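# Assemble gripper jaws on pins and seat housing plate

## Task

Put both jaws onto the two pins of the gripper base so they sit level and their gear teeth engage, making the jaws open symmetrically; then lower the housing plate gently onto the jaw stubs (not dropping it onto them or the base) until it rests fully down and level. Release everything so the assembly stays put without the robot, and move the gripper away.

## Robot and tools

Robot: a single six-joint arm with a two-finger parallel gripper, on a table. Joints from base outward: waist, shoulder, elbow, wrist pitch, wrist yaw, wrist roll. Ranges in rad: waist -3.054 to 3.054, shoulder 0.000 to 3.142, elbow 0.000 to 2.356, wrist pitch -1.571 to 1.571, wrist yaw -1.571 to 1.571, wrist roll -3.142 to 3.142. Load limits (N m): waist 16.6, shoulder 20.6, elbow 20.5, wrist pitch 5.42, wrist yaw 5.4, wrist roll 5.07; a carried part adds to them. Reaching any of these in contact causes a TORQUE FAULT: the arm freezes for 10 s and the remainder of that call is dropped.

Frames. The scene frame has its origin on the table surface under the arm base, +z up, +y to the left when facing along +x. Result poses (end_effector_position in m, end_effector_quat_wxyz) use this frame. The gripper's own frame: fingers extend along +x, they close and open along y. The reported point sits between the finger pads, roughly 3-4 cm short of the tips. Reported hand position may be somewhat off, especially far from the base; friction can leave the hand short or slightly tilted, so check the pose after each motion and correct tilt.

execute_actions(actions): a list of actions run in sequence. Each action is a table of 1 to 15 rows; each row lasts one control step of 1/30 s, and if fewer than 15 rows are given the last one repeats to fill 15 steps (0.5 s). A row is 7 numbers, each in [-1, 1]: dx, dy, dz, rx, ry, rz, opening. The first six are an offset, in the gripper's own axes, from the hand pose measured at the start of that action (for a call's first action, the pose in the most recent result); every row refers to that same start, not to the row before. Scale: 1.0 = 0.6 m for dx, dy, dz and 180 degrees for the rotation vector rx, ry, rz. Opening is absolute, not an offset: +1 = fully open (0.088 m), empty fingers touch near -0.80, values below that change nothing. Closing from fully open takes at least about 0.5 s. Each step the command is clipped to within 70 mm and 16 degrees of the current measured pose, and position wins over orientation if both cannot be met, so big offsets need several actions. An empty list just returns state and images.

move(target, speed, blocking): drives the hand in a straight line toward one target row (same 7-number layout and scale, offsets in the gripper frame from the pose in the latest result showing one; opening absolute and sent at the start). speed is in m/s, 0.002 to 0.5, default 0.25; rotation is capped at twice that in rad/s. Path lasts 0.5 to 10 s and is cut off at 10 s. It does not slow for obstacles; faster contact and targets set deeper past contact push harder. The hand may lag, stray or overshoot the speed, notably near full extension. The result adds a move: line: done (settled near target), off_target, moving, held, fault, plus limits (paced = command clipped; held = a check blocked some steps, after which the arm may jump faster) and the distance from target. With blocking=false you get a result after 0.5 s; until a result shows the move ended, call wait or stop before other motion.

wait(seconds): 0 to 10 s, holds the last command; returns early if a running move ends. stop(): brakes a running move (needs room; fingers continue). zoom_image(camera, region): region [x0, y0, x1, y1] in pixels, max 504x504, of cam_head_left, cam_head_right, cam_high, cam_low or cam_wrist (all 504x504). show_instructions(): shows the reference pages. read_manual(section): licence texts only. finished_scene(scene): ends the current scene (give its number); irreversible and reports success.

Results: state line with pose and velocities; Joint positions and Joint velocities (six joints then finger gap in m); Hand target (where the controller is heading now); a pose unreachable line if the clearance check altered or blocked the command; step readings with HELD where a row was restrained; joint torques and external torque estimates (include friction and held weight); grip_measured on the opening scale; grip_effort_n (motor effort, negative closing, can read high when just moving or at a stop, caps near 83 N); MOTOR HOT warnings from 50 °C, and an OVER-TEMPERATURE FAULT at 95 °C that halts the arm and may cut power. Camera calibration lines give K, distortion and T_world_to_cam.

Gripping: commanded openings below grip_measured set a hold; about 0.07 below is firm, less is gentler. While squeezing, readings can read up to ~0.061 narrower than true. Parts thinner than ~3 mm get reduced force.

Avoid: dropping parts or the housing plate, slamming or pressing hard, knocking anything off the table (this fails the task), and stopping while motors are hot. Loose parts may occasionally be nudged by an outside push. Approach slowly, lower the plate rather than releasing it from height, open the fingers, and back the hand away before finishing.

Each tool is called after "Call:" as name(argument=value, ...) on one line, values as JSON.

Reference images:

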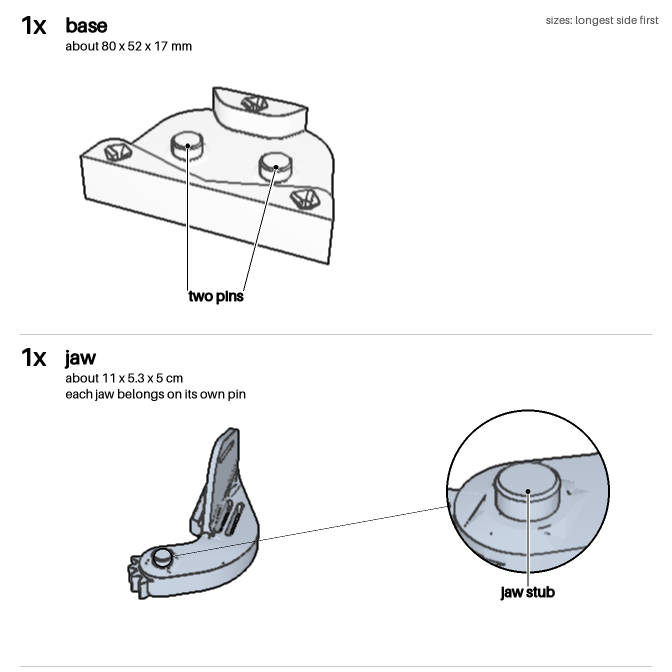

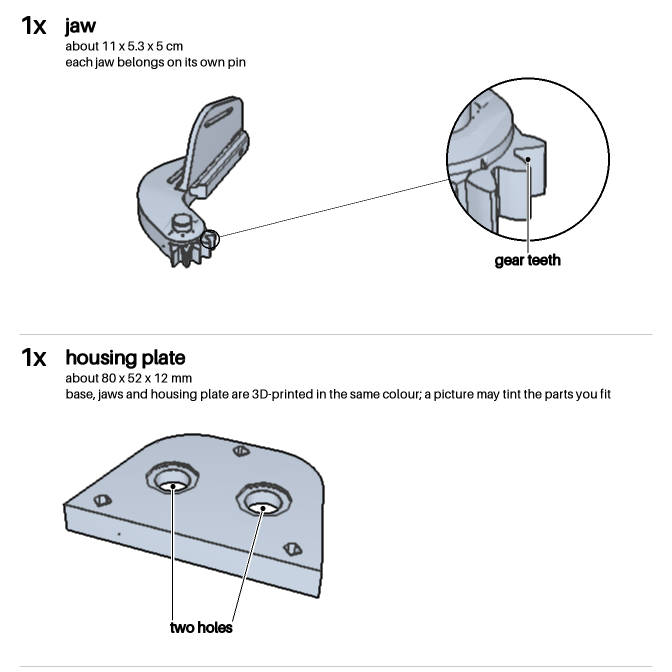

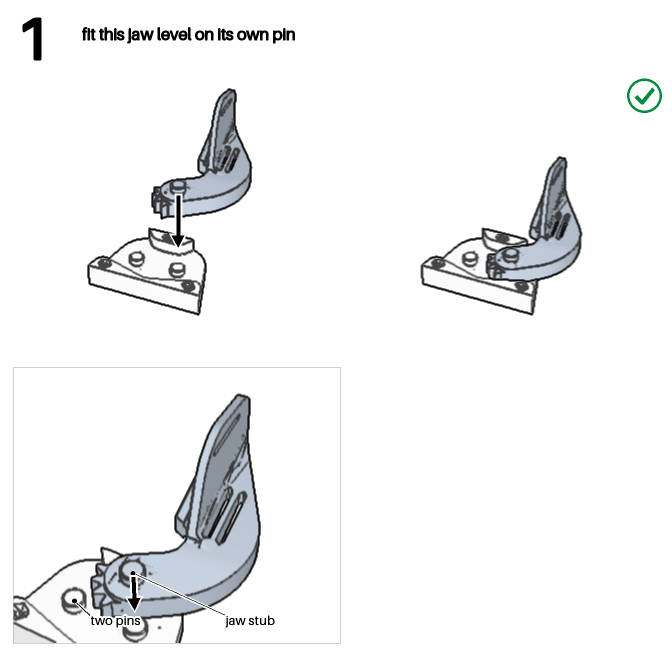

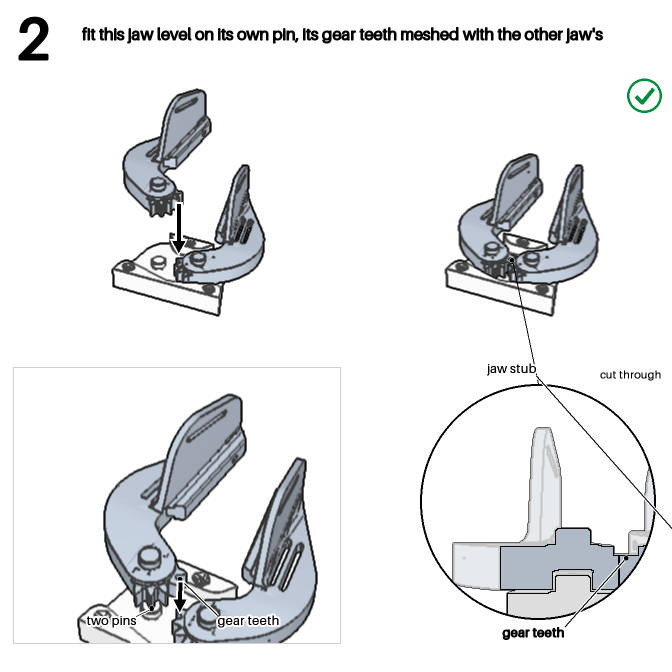

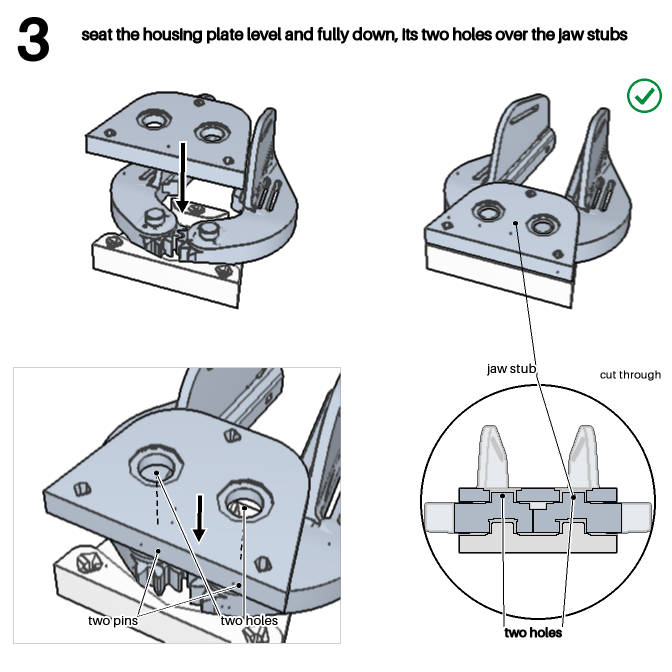

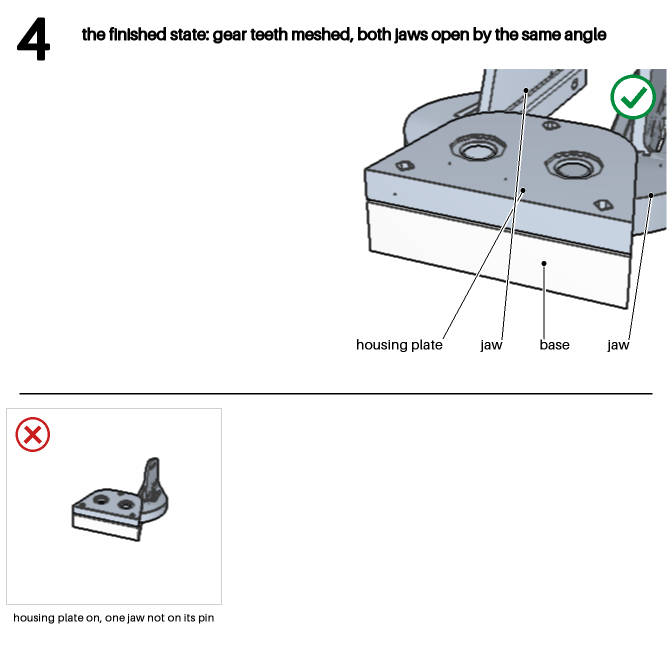

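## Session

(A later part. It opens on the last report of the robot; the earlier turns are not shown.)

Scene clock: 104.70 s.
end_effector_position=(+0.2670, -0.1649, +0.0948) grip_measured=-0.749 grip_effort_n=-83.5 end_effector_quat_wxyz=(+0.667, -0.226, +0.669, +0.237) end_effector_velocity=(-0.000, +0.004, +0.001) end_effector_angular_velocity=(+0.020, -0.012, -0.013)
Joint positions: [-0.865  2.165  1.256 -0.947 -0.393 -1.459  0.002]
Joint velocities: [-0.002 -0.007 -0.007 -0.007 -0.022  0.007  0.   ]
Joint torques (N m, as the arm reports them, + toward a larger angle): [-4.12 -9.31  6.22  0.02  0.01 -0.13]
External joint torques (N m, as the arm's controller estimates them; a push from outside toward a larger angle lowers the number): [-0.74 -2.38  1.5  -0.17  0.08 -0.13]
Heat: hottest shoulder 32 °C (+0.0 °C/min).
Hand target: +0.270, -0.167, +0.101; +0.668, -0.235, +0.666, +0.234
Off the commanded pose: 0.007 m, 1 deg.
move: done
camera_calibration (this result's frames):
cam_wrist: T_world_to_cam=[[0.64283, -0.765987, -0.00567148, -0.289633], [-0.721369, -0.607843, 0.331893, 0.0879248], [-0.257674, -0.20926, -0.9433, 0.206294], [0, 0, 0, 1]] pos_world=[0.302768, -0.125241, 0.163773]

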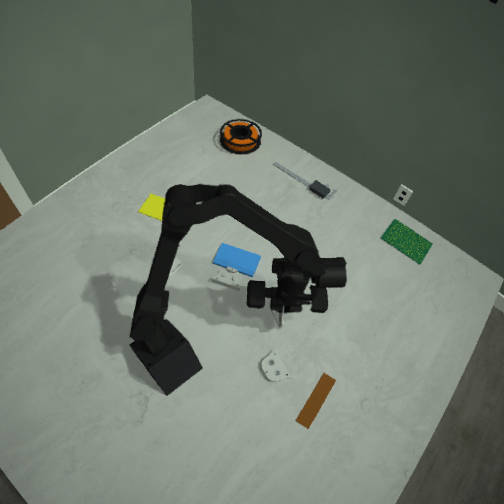

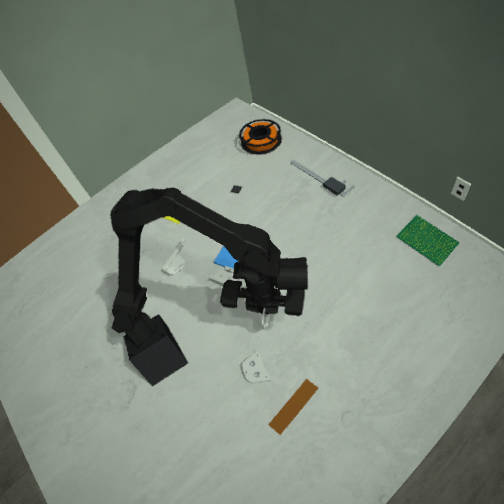

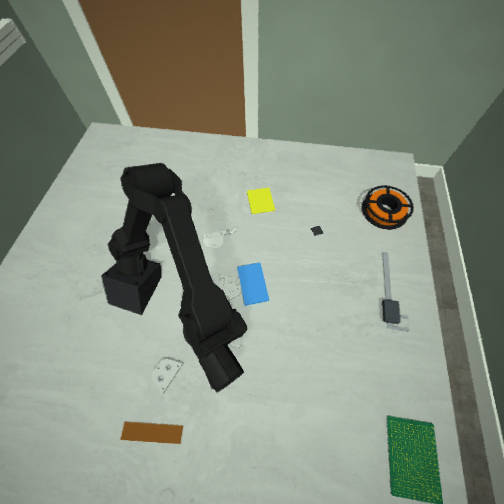

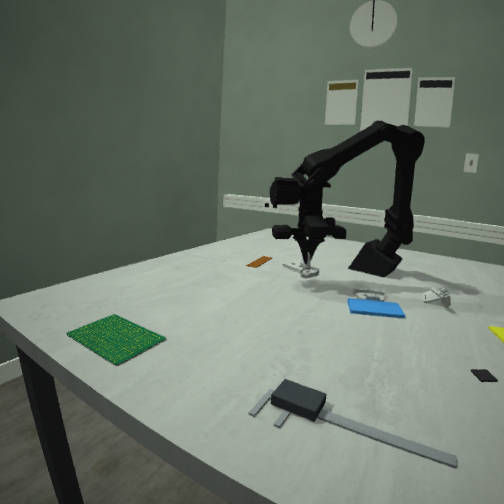

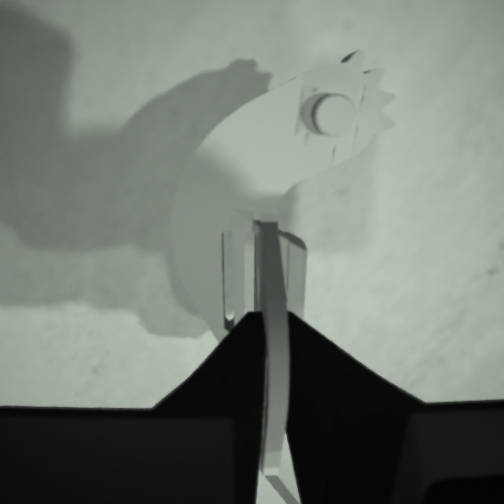

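Call:
move(target=[-0.0155, 0.0775, 0.1307, 0.5735, -0.0039, -0.0042, -0.82], speed=0.5)

Scene clock: 112.97 s.
end_effector_position=(+0.3011, -0.0828, +0.1025) grip_measured=-0.749 grip_effort_n=-83.5 end_effector_quat_wxyz=(+0.593, +0.380, +0.599, -0.380) end_effector_velocity=(+0.000, -0.002, +0.002) end_effector_angular_velocity=(-0.012, -0.007, +0.010)
Joint positions: [-0.64   1.991  1.207 -0.966 -0.438  0.586  0.002]
Joint velocities: [-0.002 -0.007 -0.002  0.007  0.007 -0.007 -0.   ]
Joint torques (N m, as the arm reports them, + toward a larger angle): [-3.84 -9.09  4.28  0.24 -0.02  0.08]
External joint torques (N m, as the arm's controller estimates them; a push from outside toward a larger angle lowers the number): [-0.26 -2.57 -0.57 -0.05 -0.05  0.08]
Heat: hottest shoulder 34 °C (+2.0 °C/min).
Hand target: +0.300, -0.080, +0.104; +0.595, +0.380, +0.597, -0.380
Off the commanded pose: 0.004 m, 0 deg.
move: done
camera_calibration (this result's frames):
cam_wrist: T_world_to_cam=[[-0.892736, -0.450314, 0.0154889, 0.237727], [-0.418539, 0.841494, 0.341633, 0.187668], [-0.166876, 0.298506, -0.939706, 0.253812], [0, 0, 0, 1]] pos_world=[0.333129, -0.126634, 0.170713]

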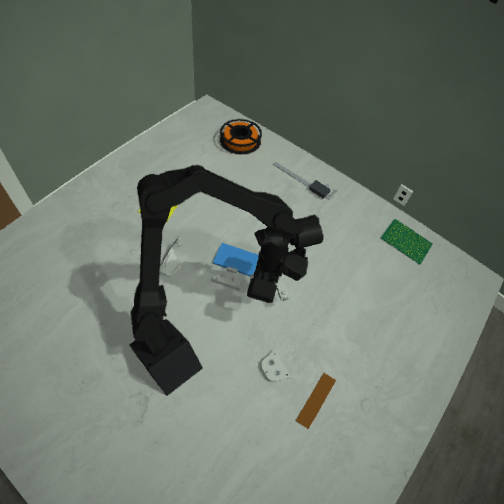

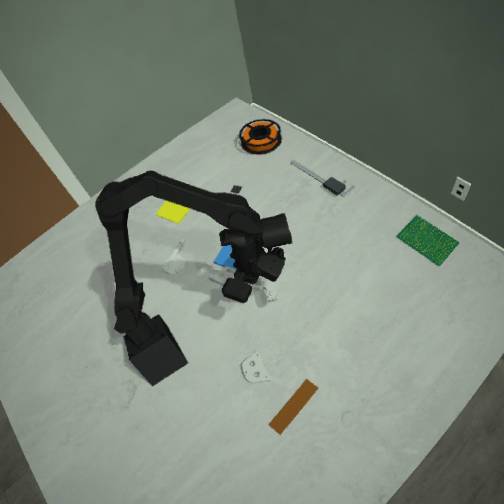

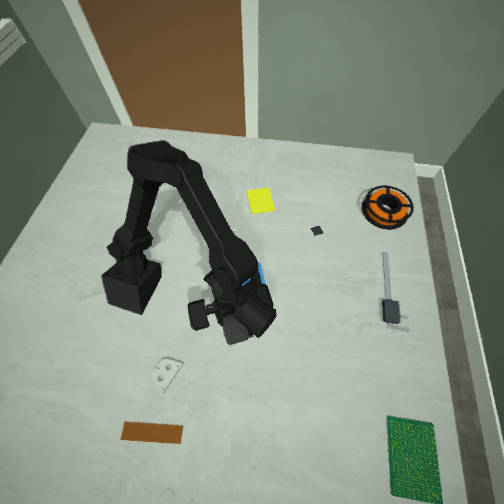

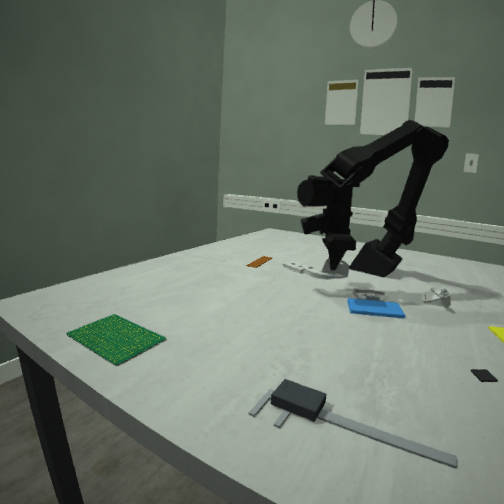

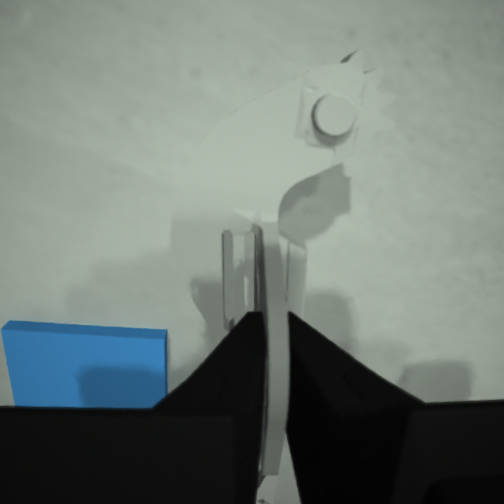

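Call:
move(target=[0.0097, 0.1005, -0.1225, 0.5220, -0.0006, 0.0030, -0.82], speed=0.5)

Scene clock: 120.07 s.
end_effector_position=(+0.3250, +0.0071, +0.0935) grip_measured=-0.748 grip_effort_n=-83.5 end_effector_quat_wxyz=(+0.126, +0.692, +0.130, -0.699) end_effector_velocity=(+0.001, -0.002, -0.000) end_effector_angular_velocity=(+0.006, -0.007, -0.013)
Joint positions: [-0.373  1.87   1.192 -0.947 -0.467  2.521  0.002]
Joint velocities: [-0.007  0.002 -0.002  0.007 -0.007  0.007 -0.   ]
Joint torques (N m, as the arm reports them, + toward a larger angle): [-3.82 -8.84  4.58  0.25  0.06  0.08]
External joint torques (N m, as the arm's controller estimates them; a push from outside toward a larger angle lowers the number): [-0.23 -2.54 -0.06  0.05  0.02  0.08]
Heat: hottest shoulder 35 °C (+3.0 °C/min).
Hand target: +0.325, +0.009, +0.096; +0.129, +0.694, +0.129, -0.696
Off the commanded pose: 0.004 m, 1 deg.
move: done
camera_calibration (this result's frames):
cam_wrist: T_world_to_cam=[[-0.3846, 0.922885, 0.0191483, 0.124352], [0.875003, 0.357882, 0.326022, -0.290397], [0.294027, 0.142143, -0.945168, 0.0744183], [0, 0, 0, 1]] pos_world=[0.280043, -0.0214132, 0.162632]

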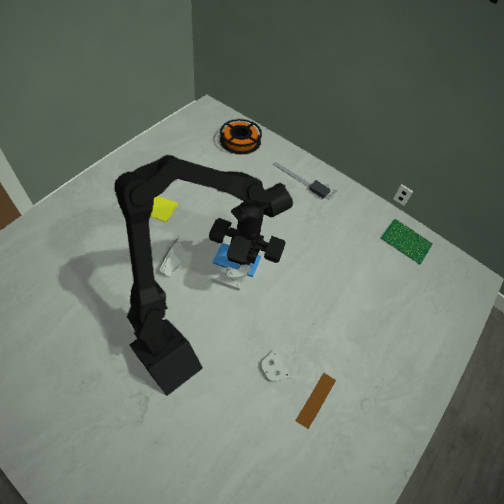

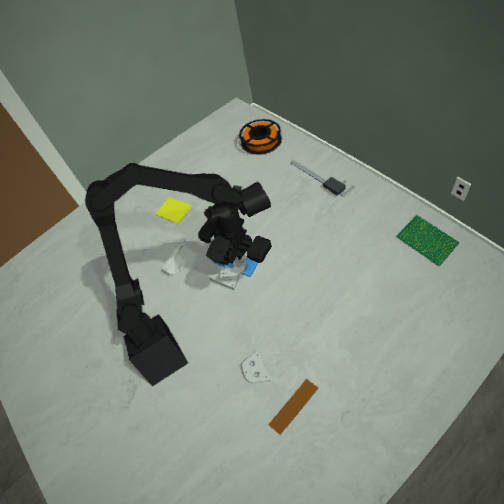

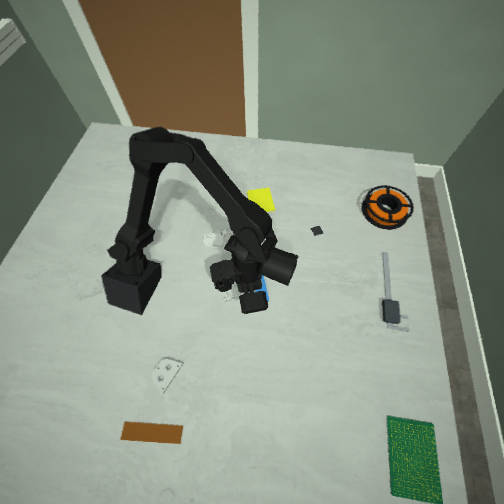

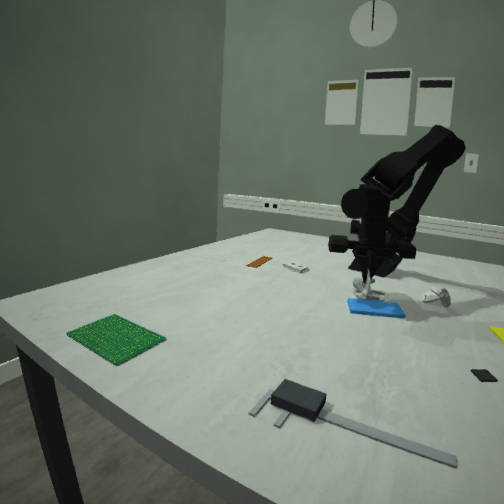

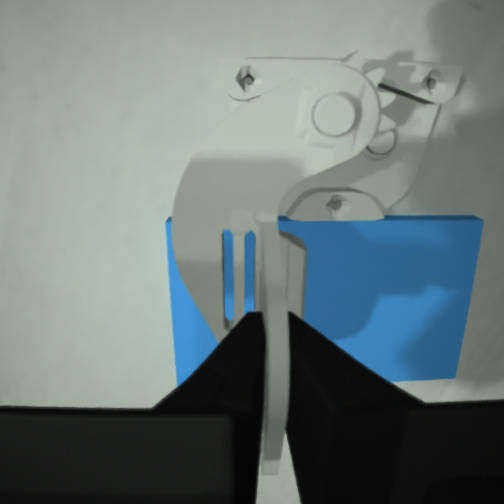

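Call:
zoom_image(camera="cam_wrist", region=[210, 30, 480, 250])

Call:
zoom_image(camera="cam_low", region=[330, 250, 420, 325])

Region (210, 30, 480, 250) of cam_wrist's 504x504 image, scaled by 1.867, with more detail than that image has; it fills the top 411 rows of this view, and the rest is white.

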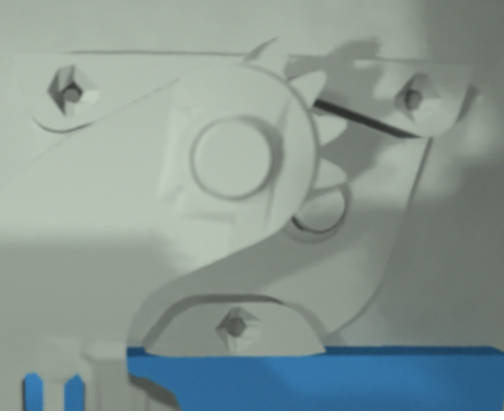

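Region (330, 250, 420, 325) of cam_low's 504x504 image, scaled by 5.600, with more detail than that image has.

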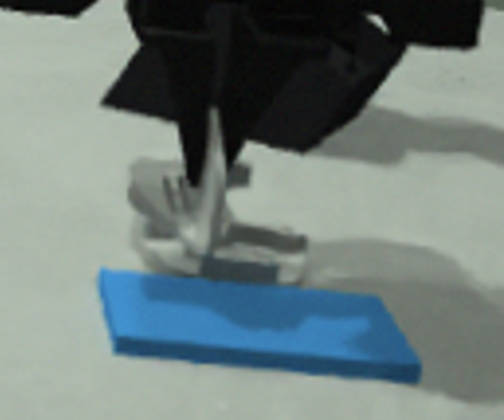

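Call:
move(target=[0.0273, 0.0065, -0.0218, 0.0, 0.0037, 0.0027, -0.82], speed=0.06)

Scene clock: 137.90 s.
end_effector_position=(+0.3358, +0.0087, +0.0786) grip_measured=-0.748 grip_effort_n=-83.5 end_effector_quat_wxyz=(+0.129, +0.696, +0.128, -0.694) end_effector_velocity=(+0.001, -0.000, -0.001) end_effector_angular_velocity=(+0.007, -0.005, +0.006)
Joint positions: [-0.341  1.907  1.192 -0.877 -0.467  2.563  0.002]
Joint velocities: [-0.002  0.002 -0.002  0.007 -0.007 -0.007  0.   ]
Joint torques (N m, as the arm reports them, + toward a larger angle): [-3.96 -5.75  5.97  0.27  0.    0.09]
External joint torques (N m, as the arm's controller estimates them; a push from outside toward a larger angle lowers the number): [-0.3   0.76  1.47  0.06 -0.04  0.09]
Heat: hottest shoulder 36 °C (+5.0 °C/min).
Hand target: +0.338, +0.008, +0.077; +0.128, +0.696, +0.128, -0.695
Off the commanded pose: 0.003 m, 0 deg.
move: done
camera_calibration (this result's frames):
cam_wrist: T_world_to_cam=[[-0.386955, 0.922053, 0.0092066, 0.128894], [0.869347, 0.361471, 0.337009, -0.294549], [0.307412, 0.138411, -0.941456, 0.0522039], [0, 0, 0, 1]] pos_world=[0.289893, -0.0196013, 0.147227]

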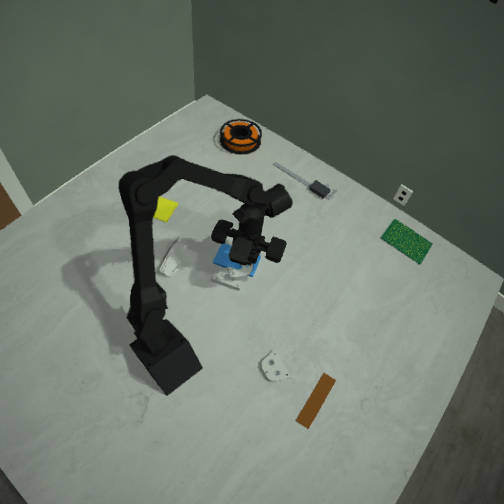

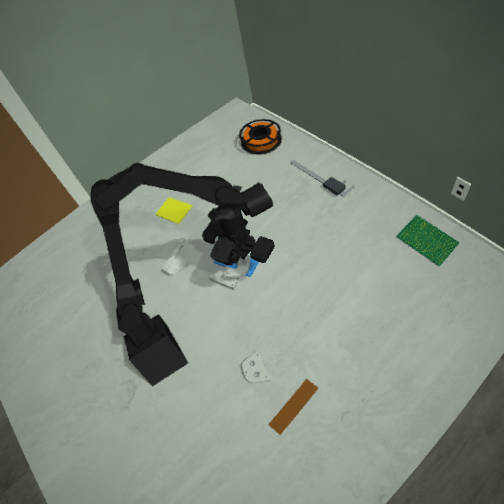

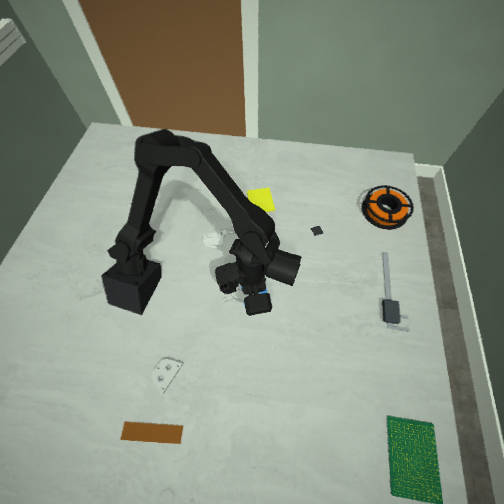

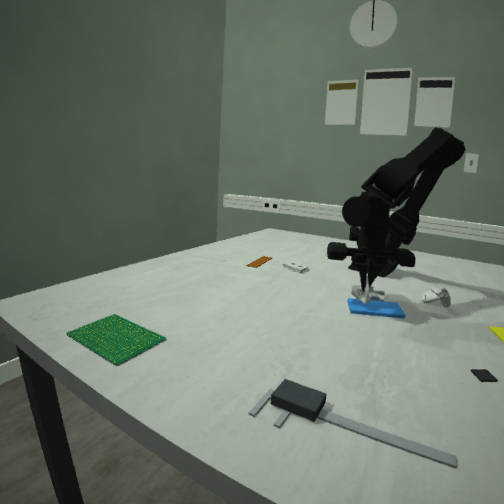

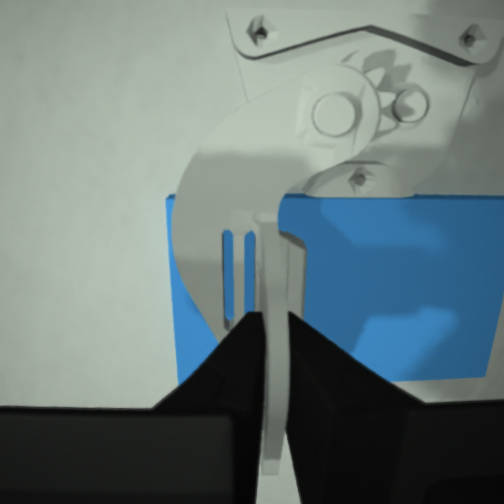

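Call:
zoom_image(camera="cam_wrist", region=[224, 0, 504, 220])

Region (224, 0, 504, 220) of cam_wrist's 504x504 image, scaled by 1.800, with more detail than that image has; it fills the top 396 rows of this view, and the rest is white.

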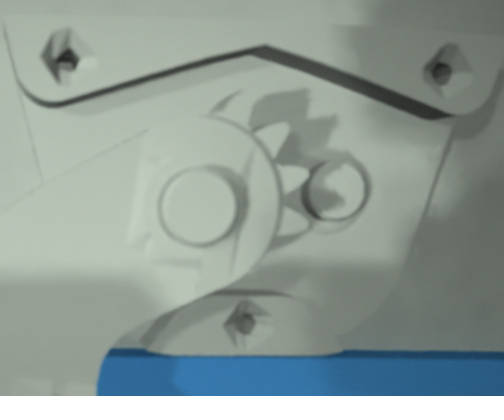

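Call:
zoom_image(camera="cam_wrist", region=[300, 50, 440, 160])

Region (300, 50, 440, 160) of cam_wrist's 504x504 image, scaled by 3.600, with more detail than that image has; it fills the top 396 rows of this view, and the rest is white.

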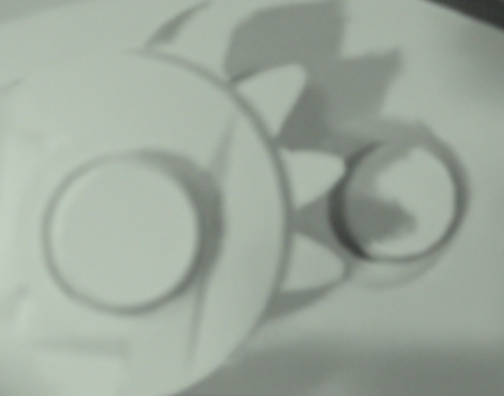

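Call:
move(target=[0.0200, 0.0018, 0.0098, 0.003, -0.0052, -0.0032, -0.82], speed=0.03)

Scene clock: 164.43 s.
end_effector_position=(+0.3342, +0.0067, +0.0719) grip_measured=-0.748 grip_effort_n=-83.5 end_effector_quat_wxyz=(+0.129, +0.696, +0.128, -0.695) end_effector_velocity=(+0.001, +0.000, +0.001) end_effector_angular_velocity=(+0.006, -0.009, +0.038)
Joint positions: [-0.338  1.917  1.174 -0.849 -0.467  2.565  0.002]
Joint velocities: [-0.002 -0.002 -0.002  0.007 -0.007 -0.037 -0.   ]
Joint torques (N m, as the arm reports them, + toward a larger angle): [-3.92 -5.81  4.03  0.27  0.03  0.08]
External joint torques (N m, as the arm's controller estimates them; a push from outside toward a larger angle lowers the number): [-0.22  0.77 -0.46  0.06 -0.02  0.08]
Heat: hottest shoulder 33 °C (+1.0 °C/min).
Hand target: +0.331, +0.006, +0.067; +0.123, +0.691, +0.127, -0.701
Off the commanded pose: 0.006 m, 1 deg.
move: done
camera_calibration (this result's frames):
cam_wrist: T_world_to_cam=[[-0.386669, 0.922161, 0.010328, 0.130015], [0.870131, 0.361096, 0.335383, -0.290316], [0.305548, 0.138669, -0.942025, 0.0472643], [0, 0, 0, 1]] pos_world=[0.288444, -0.0216167, 0.140549]

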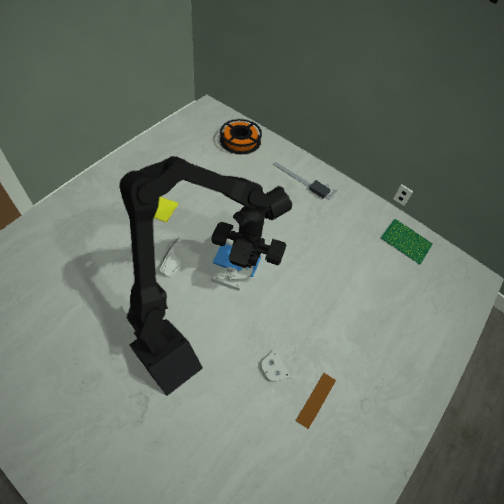

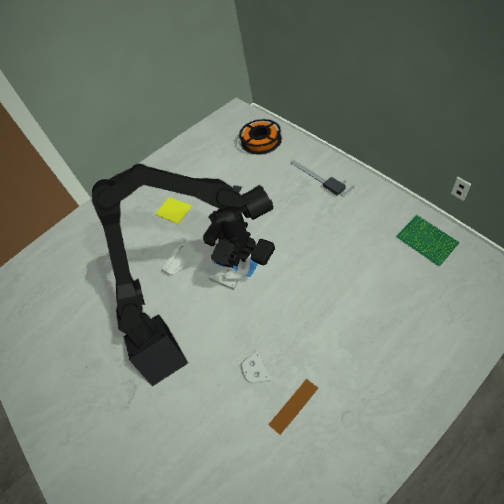

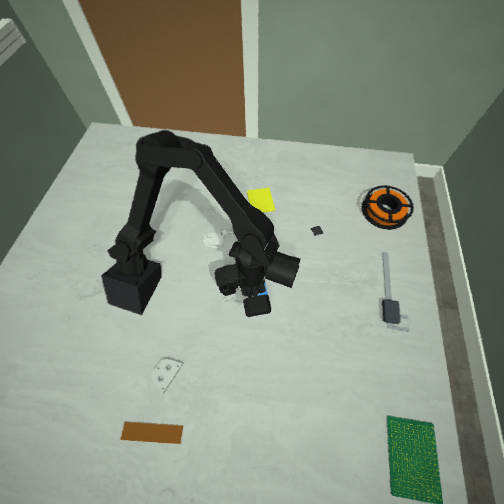

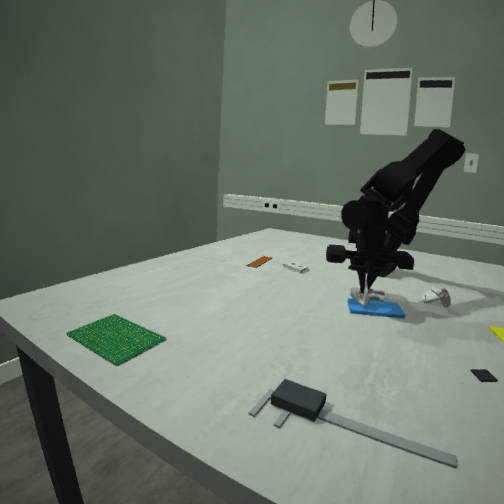

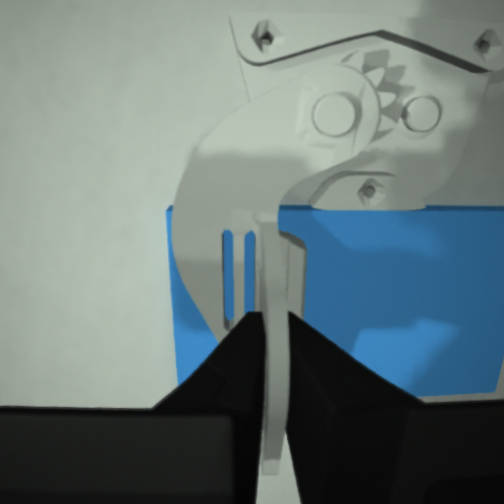

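Call:
zoom_image(camera="cam_wrist", region=[300, 20, 460, 220])

Call:
zoom_image(camera="cam_low", region=[340, 265, 410, 325])

Region (300, 20, 460, 220) of cam_wrist's 504x504 image, scaled by 2.520, with more detail than that image has; it fills the left 403 columns of this view, and the rest is white.

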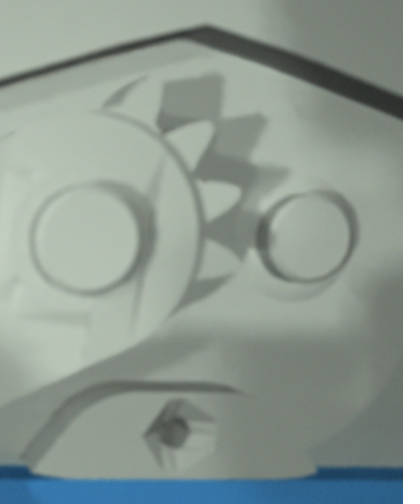

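Region (340, 265, 410, 325) of cam_low's 504x504 image, scaled by 7.200, with more detail than that image has; it fills the top 432 rows of this view, and the rest is white.

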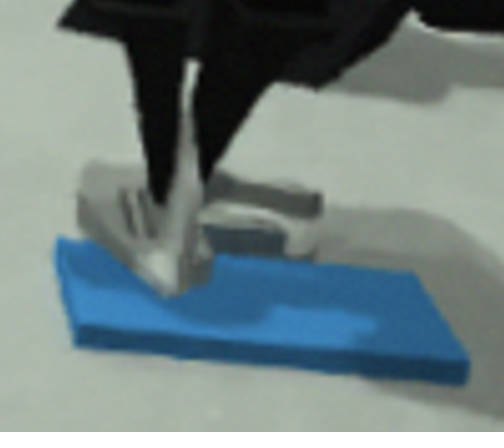

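Call:
execute_actions(actions=[[[0.0093,-0.0004,0.0061,0.003,-0.0046,-0.003,-0.82],[0.0098,-0.0004,0.0061,0.003,-0.0046,-0.003,-0.82],[0.0103,-0.0004,0.0061,0.003,-0.0046,-0.003,-0.82],[0.0109,-0.0004,0.0061,0.003,-0.0046,-0.003,-0.82],[0.0115,-0.0004,0.0061,0.003,-0.0046,-0.003,-0.82],[0.0121,-0.0004,0.0061,0.003,-0.0046,-0.003,-0.82],[0.0127,-0.0004,0.0061,0.003,-0.0046,-0.003,-0.82],[0.0133,-0.0004,0.0061,0.003,-0.0046,-0.003,-0.82],[0.0139,-0.0004,0.0061,0.003,-0.0046,-0.003,-0.82],[0.0145,-0.0004,0.0061,0.003,-0.0046,-0.003,-0.82],[0.0151,-0.0004,0.0061,0.003,-0.0046,-0.003,-0.82],[0.0157,-0.0004,0.0061,0.003,-0.0046,-0.003,-0.82],[0.0162,-0.0004,0.0061,0.003,-0.0046,-0.003,-0.82],[0.0167,-0.0004,0.0061,0.003,-0.0046,-0.003,-0.82],[0.0171,-0.0004,0.0061,0.003,-0.0046,-0.003,-0.82]]])

Call:
execute_actions(actions=[])

Scene clock: 171.77 s.
end_effector_position=(+0.3342, +0.0069, +0.0677) grip_measured=-0.748 grip_effort_n=-83.5 end_effector_quat_wxyz=(+0.129, +0.696, +0.129, -0.695) end_effector_velocity=(-0.004, +0.002, -0.010) end_effector_angular_velocity=(+0.010, +0.015, +0.013)
Joint positions: [-0.332  1.922  1.165 -0.832 -0.467  2.572  0.002]
Joint velocities: [ 0.012  0.012 -0.022  0.022 -0.007 -0.007 -0.   ]
Joint torques (N m, as the arm reports them, + toward a larger angle): [-3.87 -5.8   3.98  0.27  0.01  0.09]
External joint torques (N m, as the arm's controller estimates them; a push from outside toward a larger angle lowers the number): [-0.21  0.85 -0.47  0.07 -0.03  0.09]
Heat: hottest shoulder 33 °C (-1.0 °C/min).
Hand target: +0.330, +0.006, +0.062; +0.123, +0.690, +0.128, -0.701
Off the commanded pose: 0.007 m, 1 deg.
Step readings (end_effector_position):
0: (+0.3342, +0.0067, +0.0719)
1: (+0.3342, +0.0067, +0.0719)
2: (+0.3342, +0.0068, +0.0718)
4: (+0.3343, +0.0068, +0.0714)
8: (+0.3343, +0.0069, +0.0703)
15: end_effector_position above
camera_calibration (this result's frames):
cam_wrist: T_world_to_cam=[[-0.386979, 0.922031, 0.0102376, 0.130032], [0.870024, 0.361429, 0.335302, -0.288933], [0.305459, 0.138662, -0.942055, 0.0433744], [0, 0, 0, 1]] pos_world=[0.288449, -0.021479, 0.13641]

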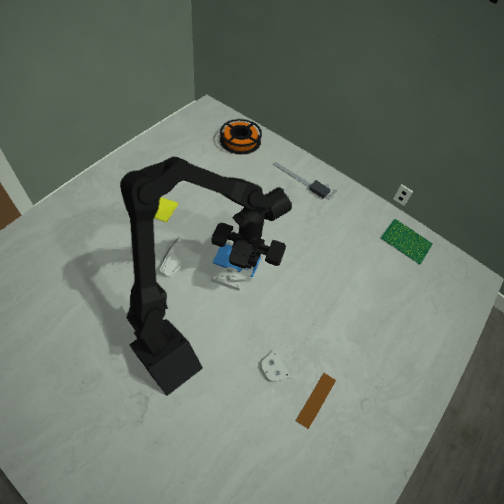

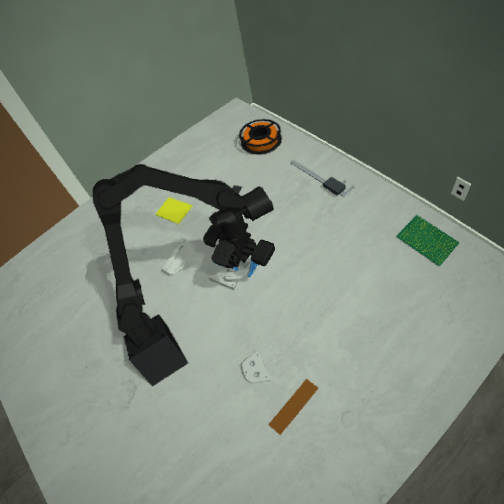

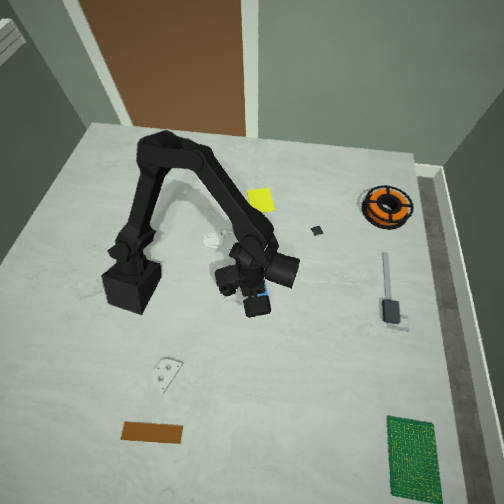

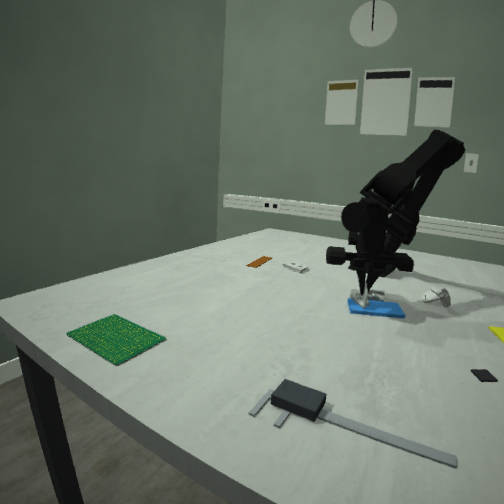

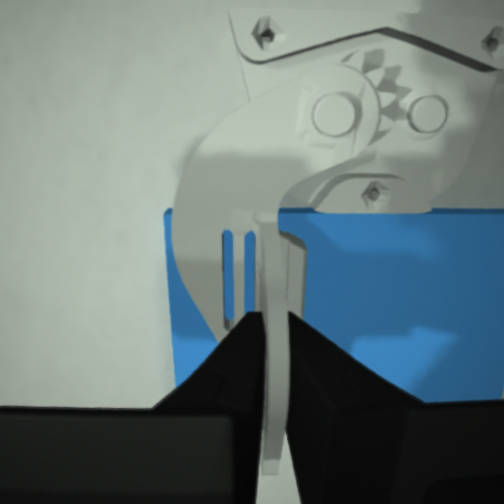

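Scene clock: 171.77 s.
end_effector_position=(+0.3342, +0.0069, +0.0677) grip_measured=-0.748 grip_effort_n=-83.5 end_effector_quat_wxyz=(+0.129, +0.696, +0.129, -0.695) end_effector_velocity=(-0.004, +0.002, -0.010) end_effector_angular_velocity=(+0.010, +0.015, +0.013)
Joint positions: [-0.332  1.922  1.165 -0.832 -0.467  2.572  0.002]
Joint velocities: [ 0.012  0.012 -0.022  0.022 -0.007 -0.007 -0.   ]
Joint torques (N m, as the arm reports them, + toward a larger angle): [-3.87 -5.8   3.98  0.27  0.01  0.09]
External joint torques (N m, as the arm's controller estimates them; a push from outside toward a larger angle lowers the number): [-0.21  0.85 -0.47  0.07 -0.03  0.09]
Heat: hottest shoulder 33 °C (-1.0 °C/min).
Hand target: +0.330, +0.006, +0.062; +0.123, +0.690, +0.128, -0.701
Off the commanded pose: 0.007 m, 1 deg.
camera_calibration (this result's frames):
cam_wrist: T_world_to_cam=[[-0.386979, 0.922031, 0.0102376, 0.130032], [0.870024, 0.361429, 0.335302, -0.288933], [0.305459, 0.138662, -0.942055, 0.0433744], [0, 0, 0, 1]] pos_world=[0.288449, -0.021479, 0.13641]

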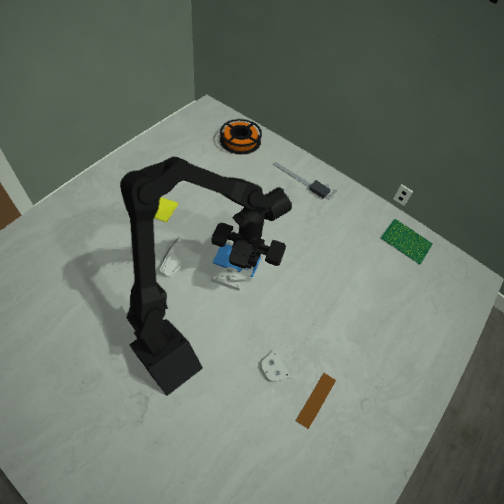

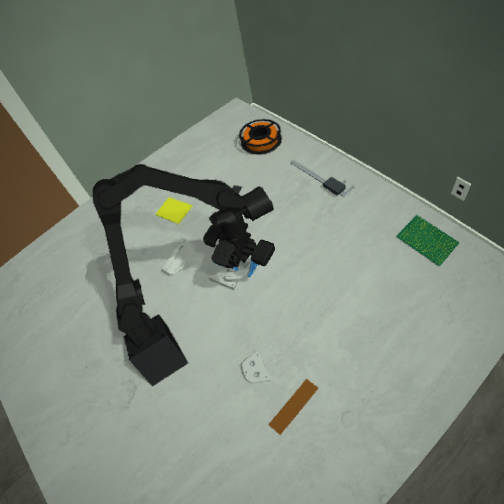

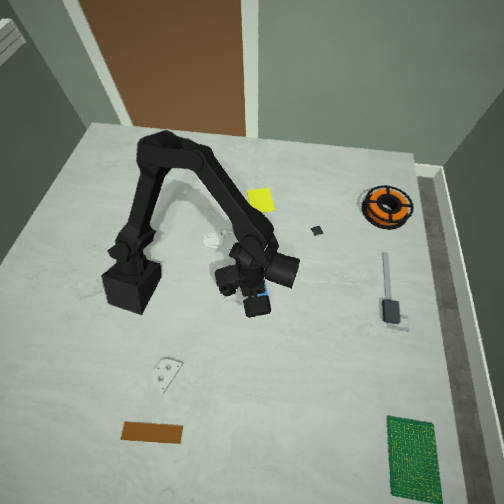

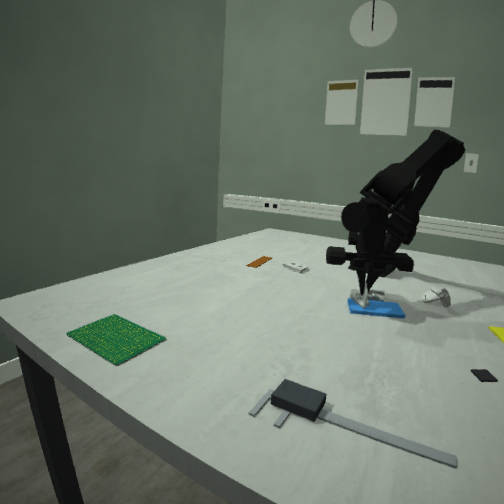

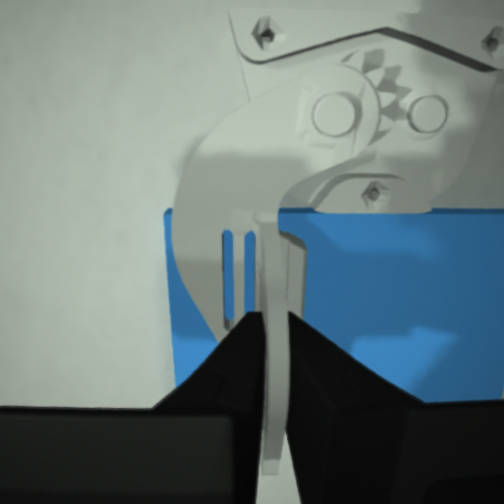

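Call:
execute_actions(actions=[[[0.0105,-0.0001,0.0062,0.003,-0.0046,-0.003,-0.82],[0.0110,-0.0001,0.0062,0.003,-0.0046,-0.003,-0.82],[0.0115,-0.0001,0.0062,0.003,-0.0046,-0.003,-0.82],[0.0120,-0.0001,0.0062,0.003,-0.0046,-0.003,-0.82],[0.0125,-0.0001,0.0062,0.003,-0.0046,-0.003,-0.82],[0.0130,-0.0001,0.0062,0.003,-0.0046,-0.003,-0.82],[0.0135,-0.0001,0.0062,0.003,-0.0046,-0.003,-0.82],[0.0140,-0.0001,0.0062,0.003,-0.0046,-0.003,-0.82],[0.0145,-0.0001,0.0062,0.003,-0.0046,-0.003,-0.82],[0.0150,-0.0001,0.0062,0.003,-0.0046,-0.003,-0.82],[0.0155,-0.0001,0.0062,0.003,-0.0046,-0.003,-0.82],[0.0160,-0.0001,0.0062,0.003,-0.0046,-0.003,-0.82]]])

Scene clock: 175.37 s.
end_effector_position=(+0.3344, +0.0067, +0.0641) grip_measured=-0.748 grip_effort_n=-83.5 end_effector_quat_wxyz=(+0.129, +0.696, +0.128, -0.695) end_effector_velocity=(+0.001, -0.003, +0.001) end_effector_angular_velocity=(-0.009, -0.008, +0.004)
Joint positions: [-0.328  1.928  1.158 -0.816 -0.467  2.577  0.002]
Joint velocities: [-0.007 -0.002 -0.002  0.007  0.007 -0.007  0.   ]
Joint torques (N m, as the arm reports them, + toward a larger angle): [-3.82 -5.66  3.84  0.31  0.01  0.08]
External joint torques (N m, as the arm's controller estimates them; a push from outside toward a larger angle lowers the number): [-0.11  0.99 -0.55  0.12 -0.04  0.08]
Heat: hottest shoulder 32 °C (-2.0 °C/min).
Hand target: +0.331, +0.006, +0.058; +0.124, +0.690, +0.128, -0.701
Off the commanded pose: 0.007 m, 1 deg.
Step readings (end_effector_position):
0: (+0.3342, +0.0069, +0.0669)
1: (+0.3342, +0.0069, +0.0669)
2: (+0.3342, +0.0068, +0.0669)
4: (+0.3344, +0.0068, +0.0666)
8: (+0.3342, +0.0068, +0.0654)
15: end_effector_position above
camera_calibration (this result's frames):
cam_wrist: T_world_to_cam=[[-0.387258, 0.921921, 0.00960617, 0.130476], [0.869593, 0.361776, 0.336046, -0.287769], [0.306333, 0.13849, -0.941797, 0.0396253], [0, 0, 0, 1]] pos_world=[0.288631, -0.0216681, 0.132769]

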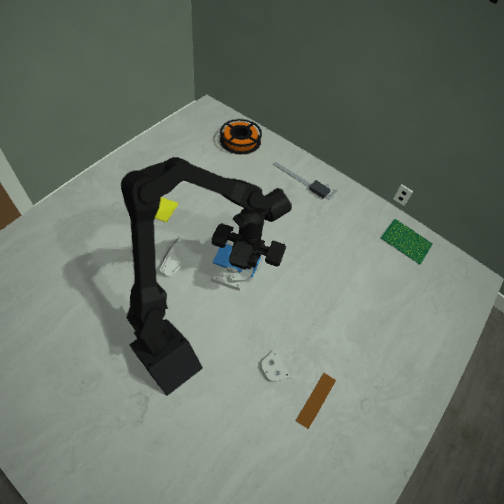

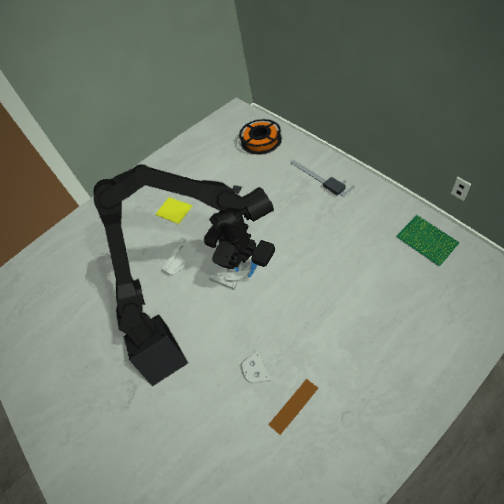

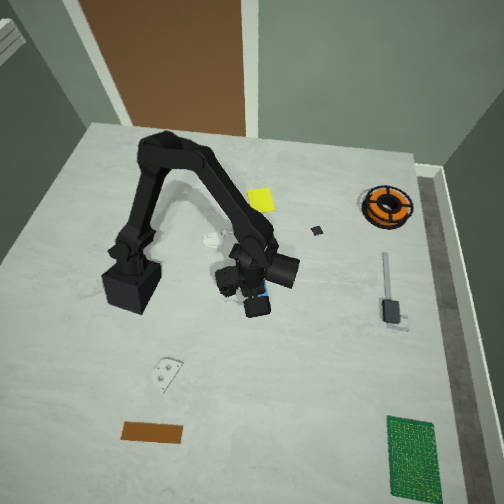

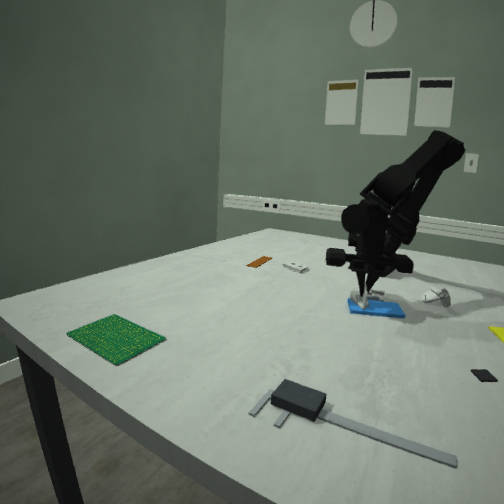

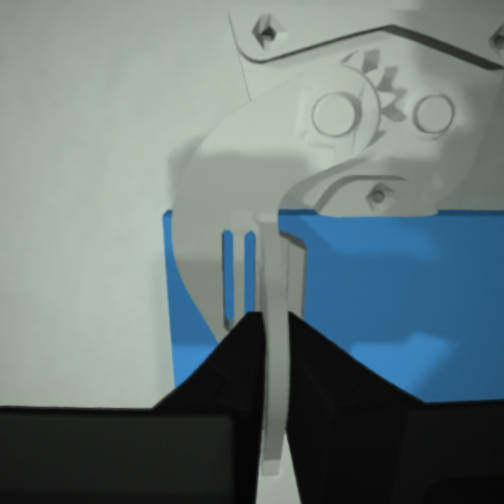

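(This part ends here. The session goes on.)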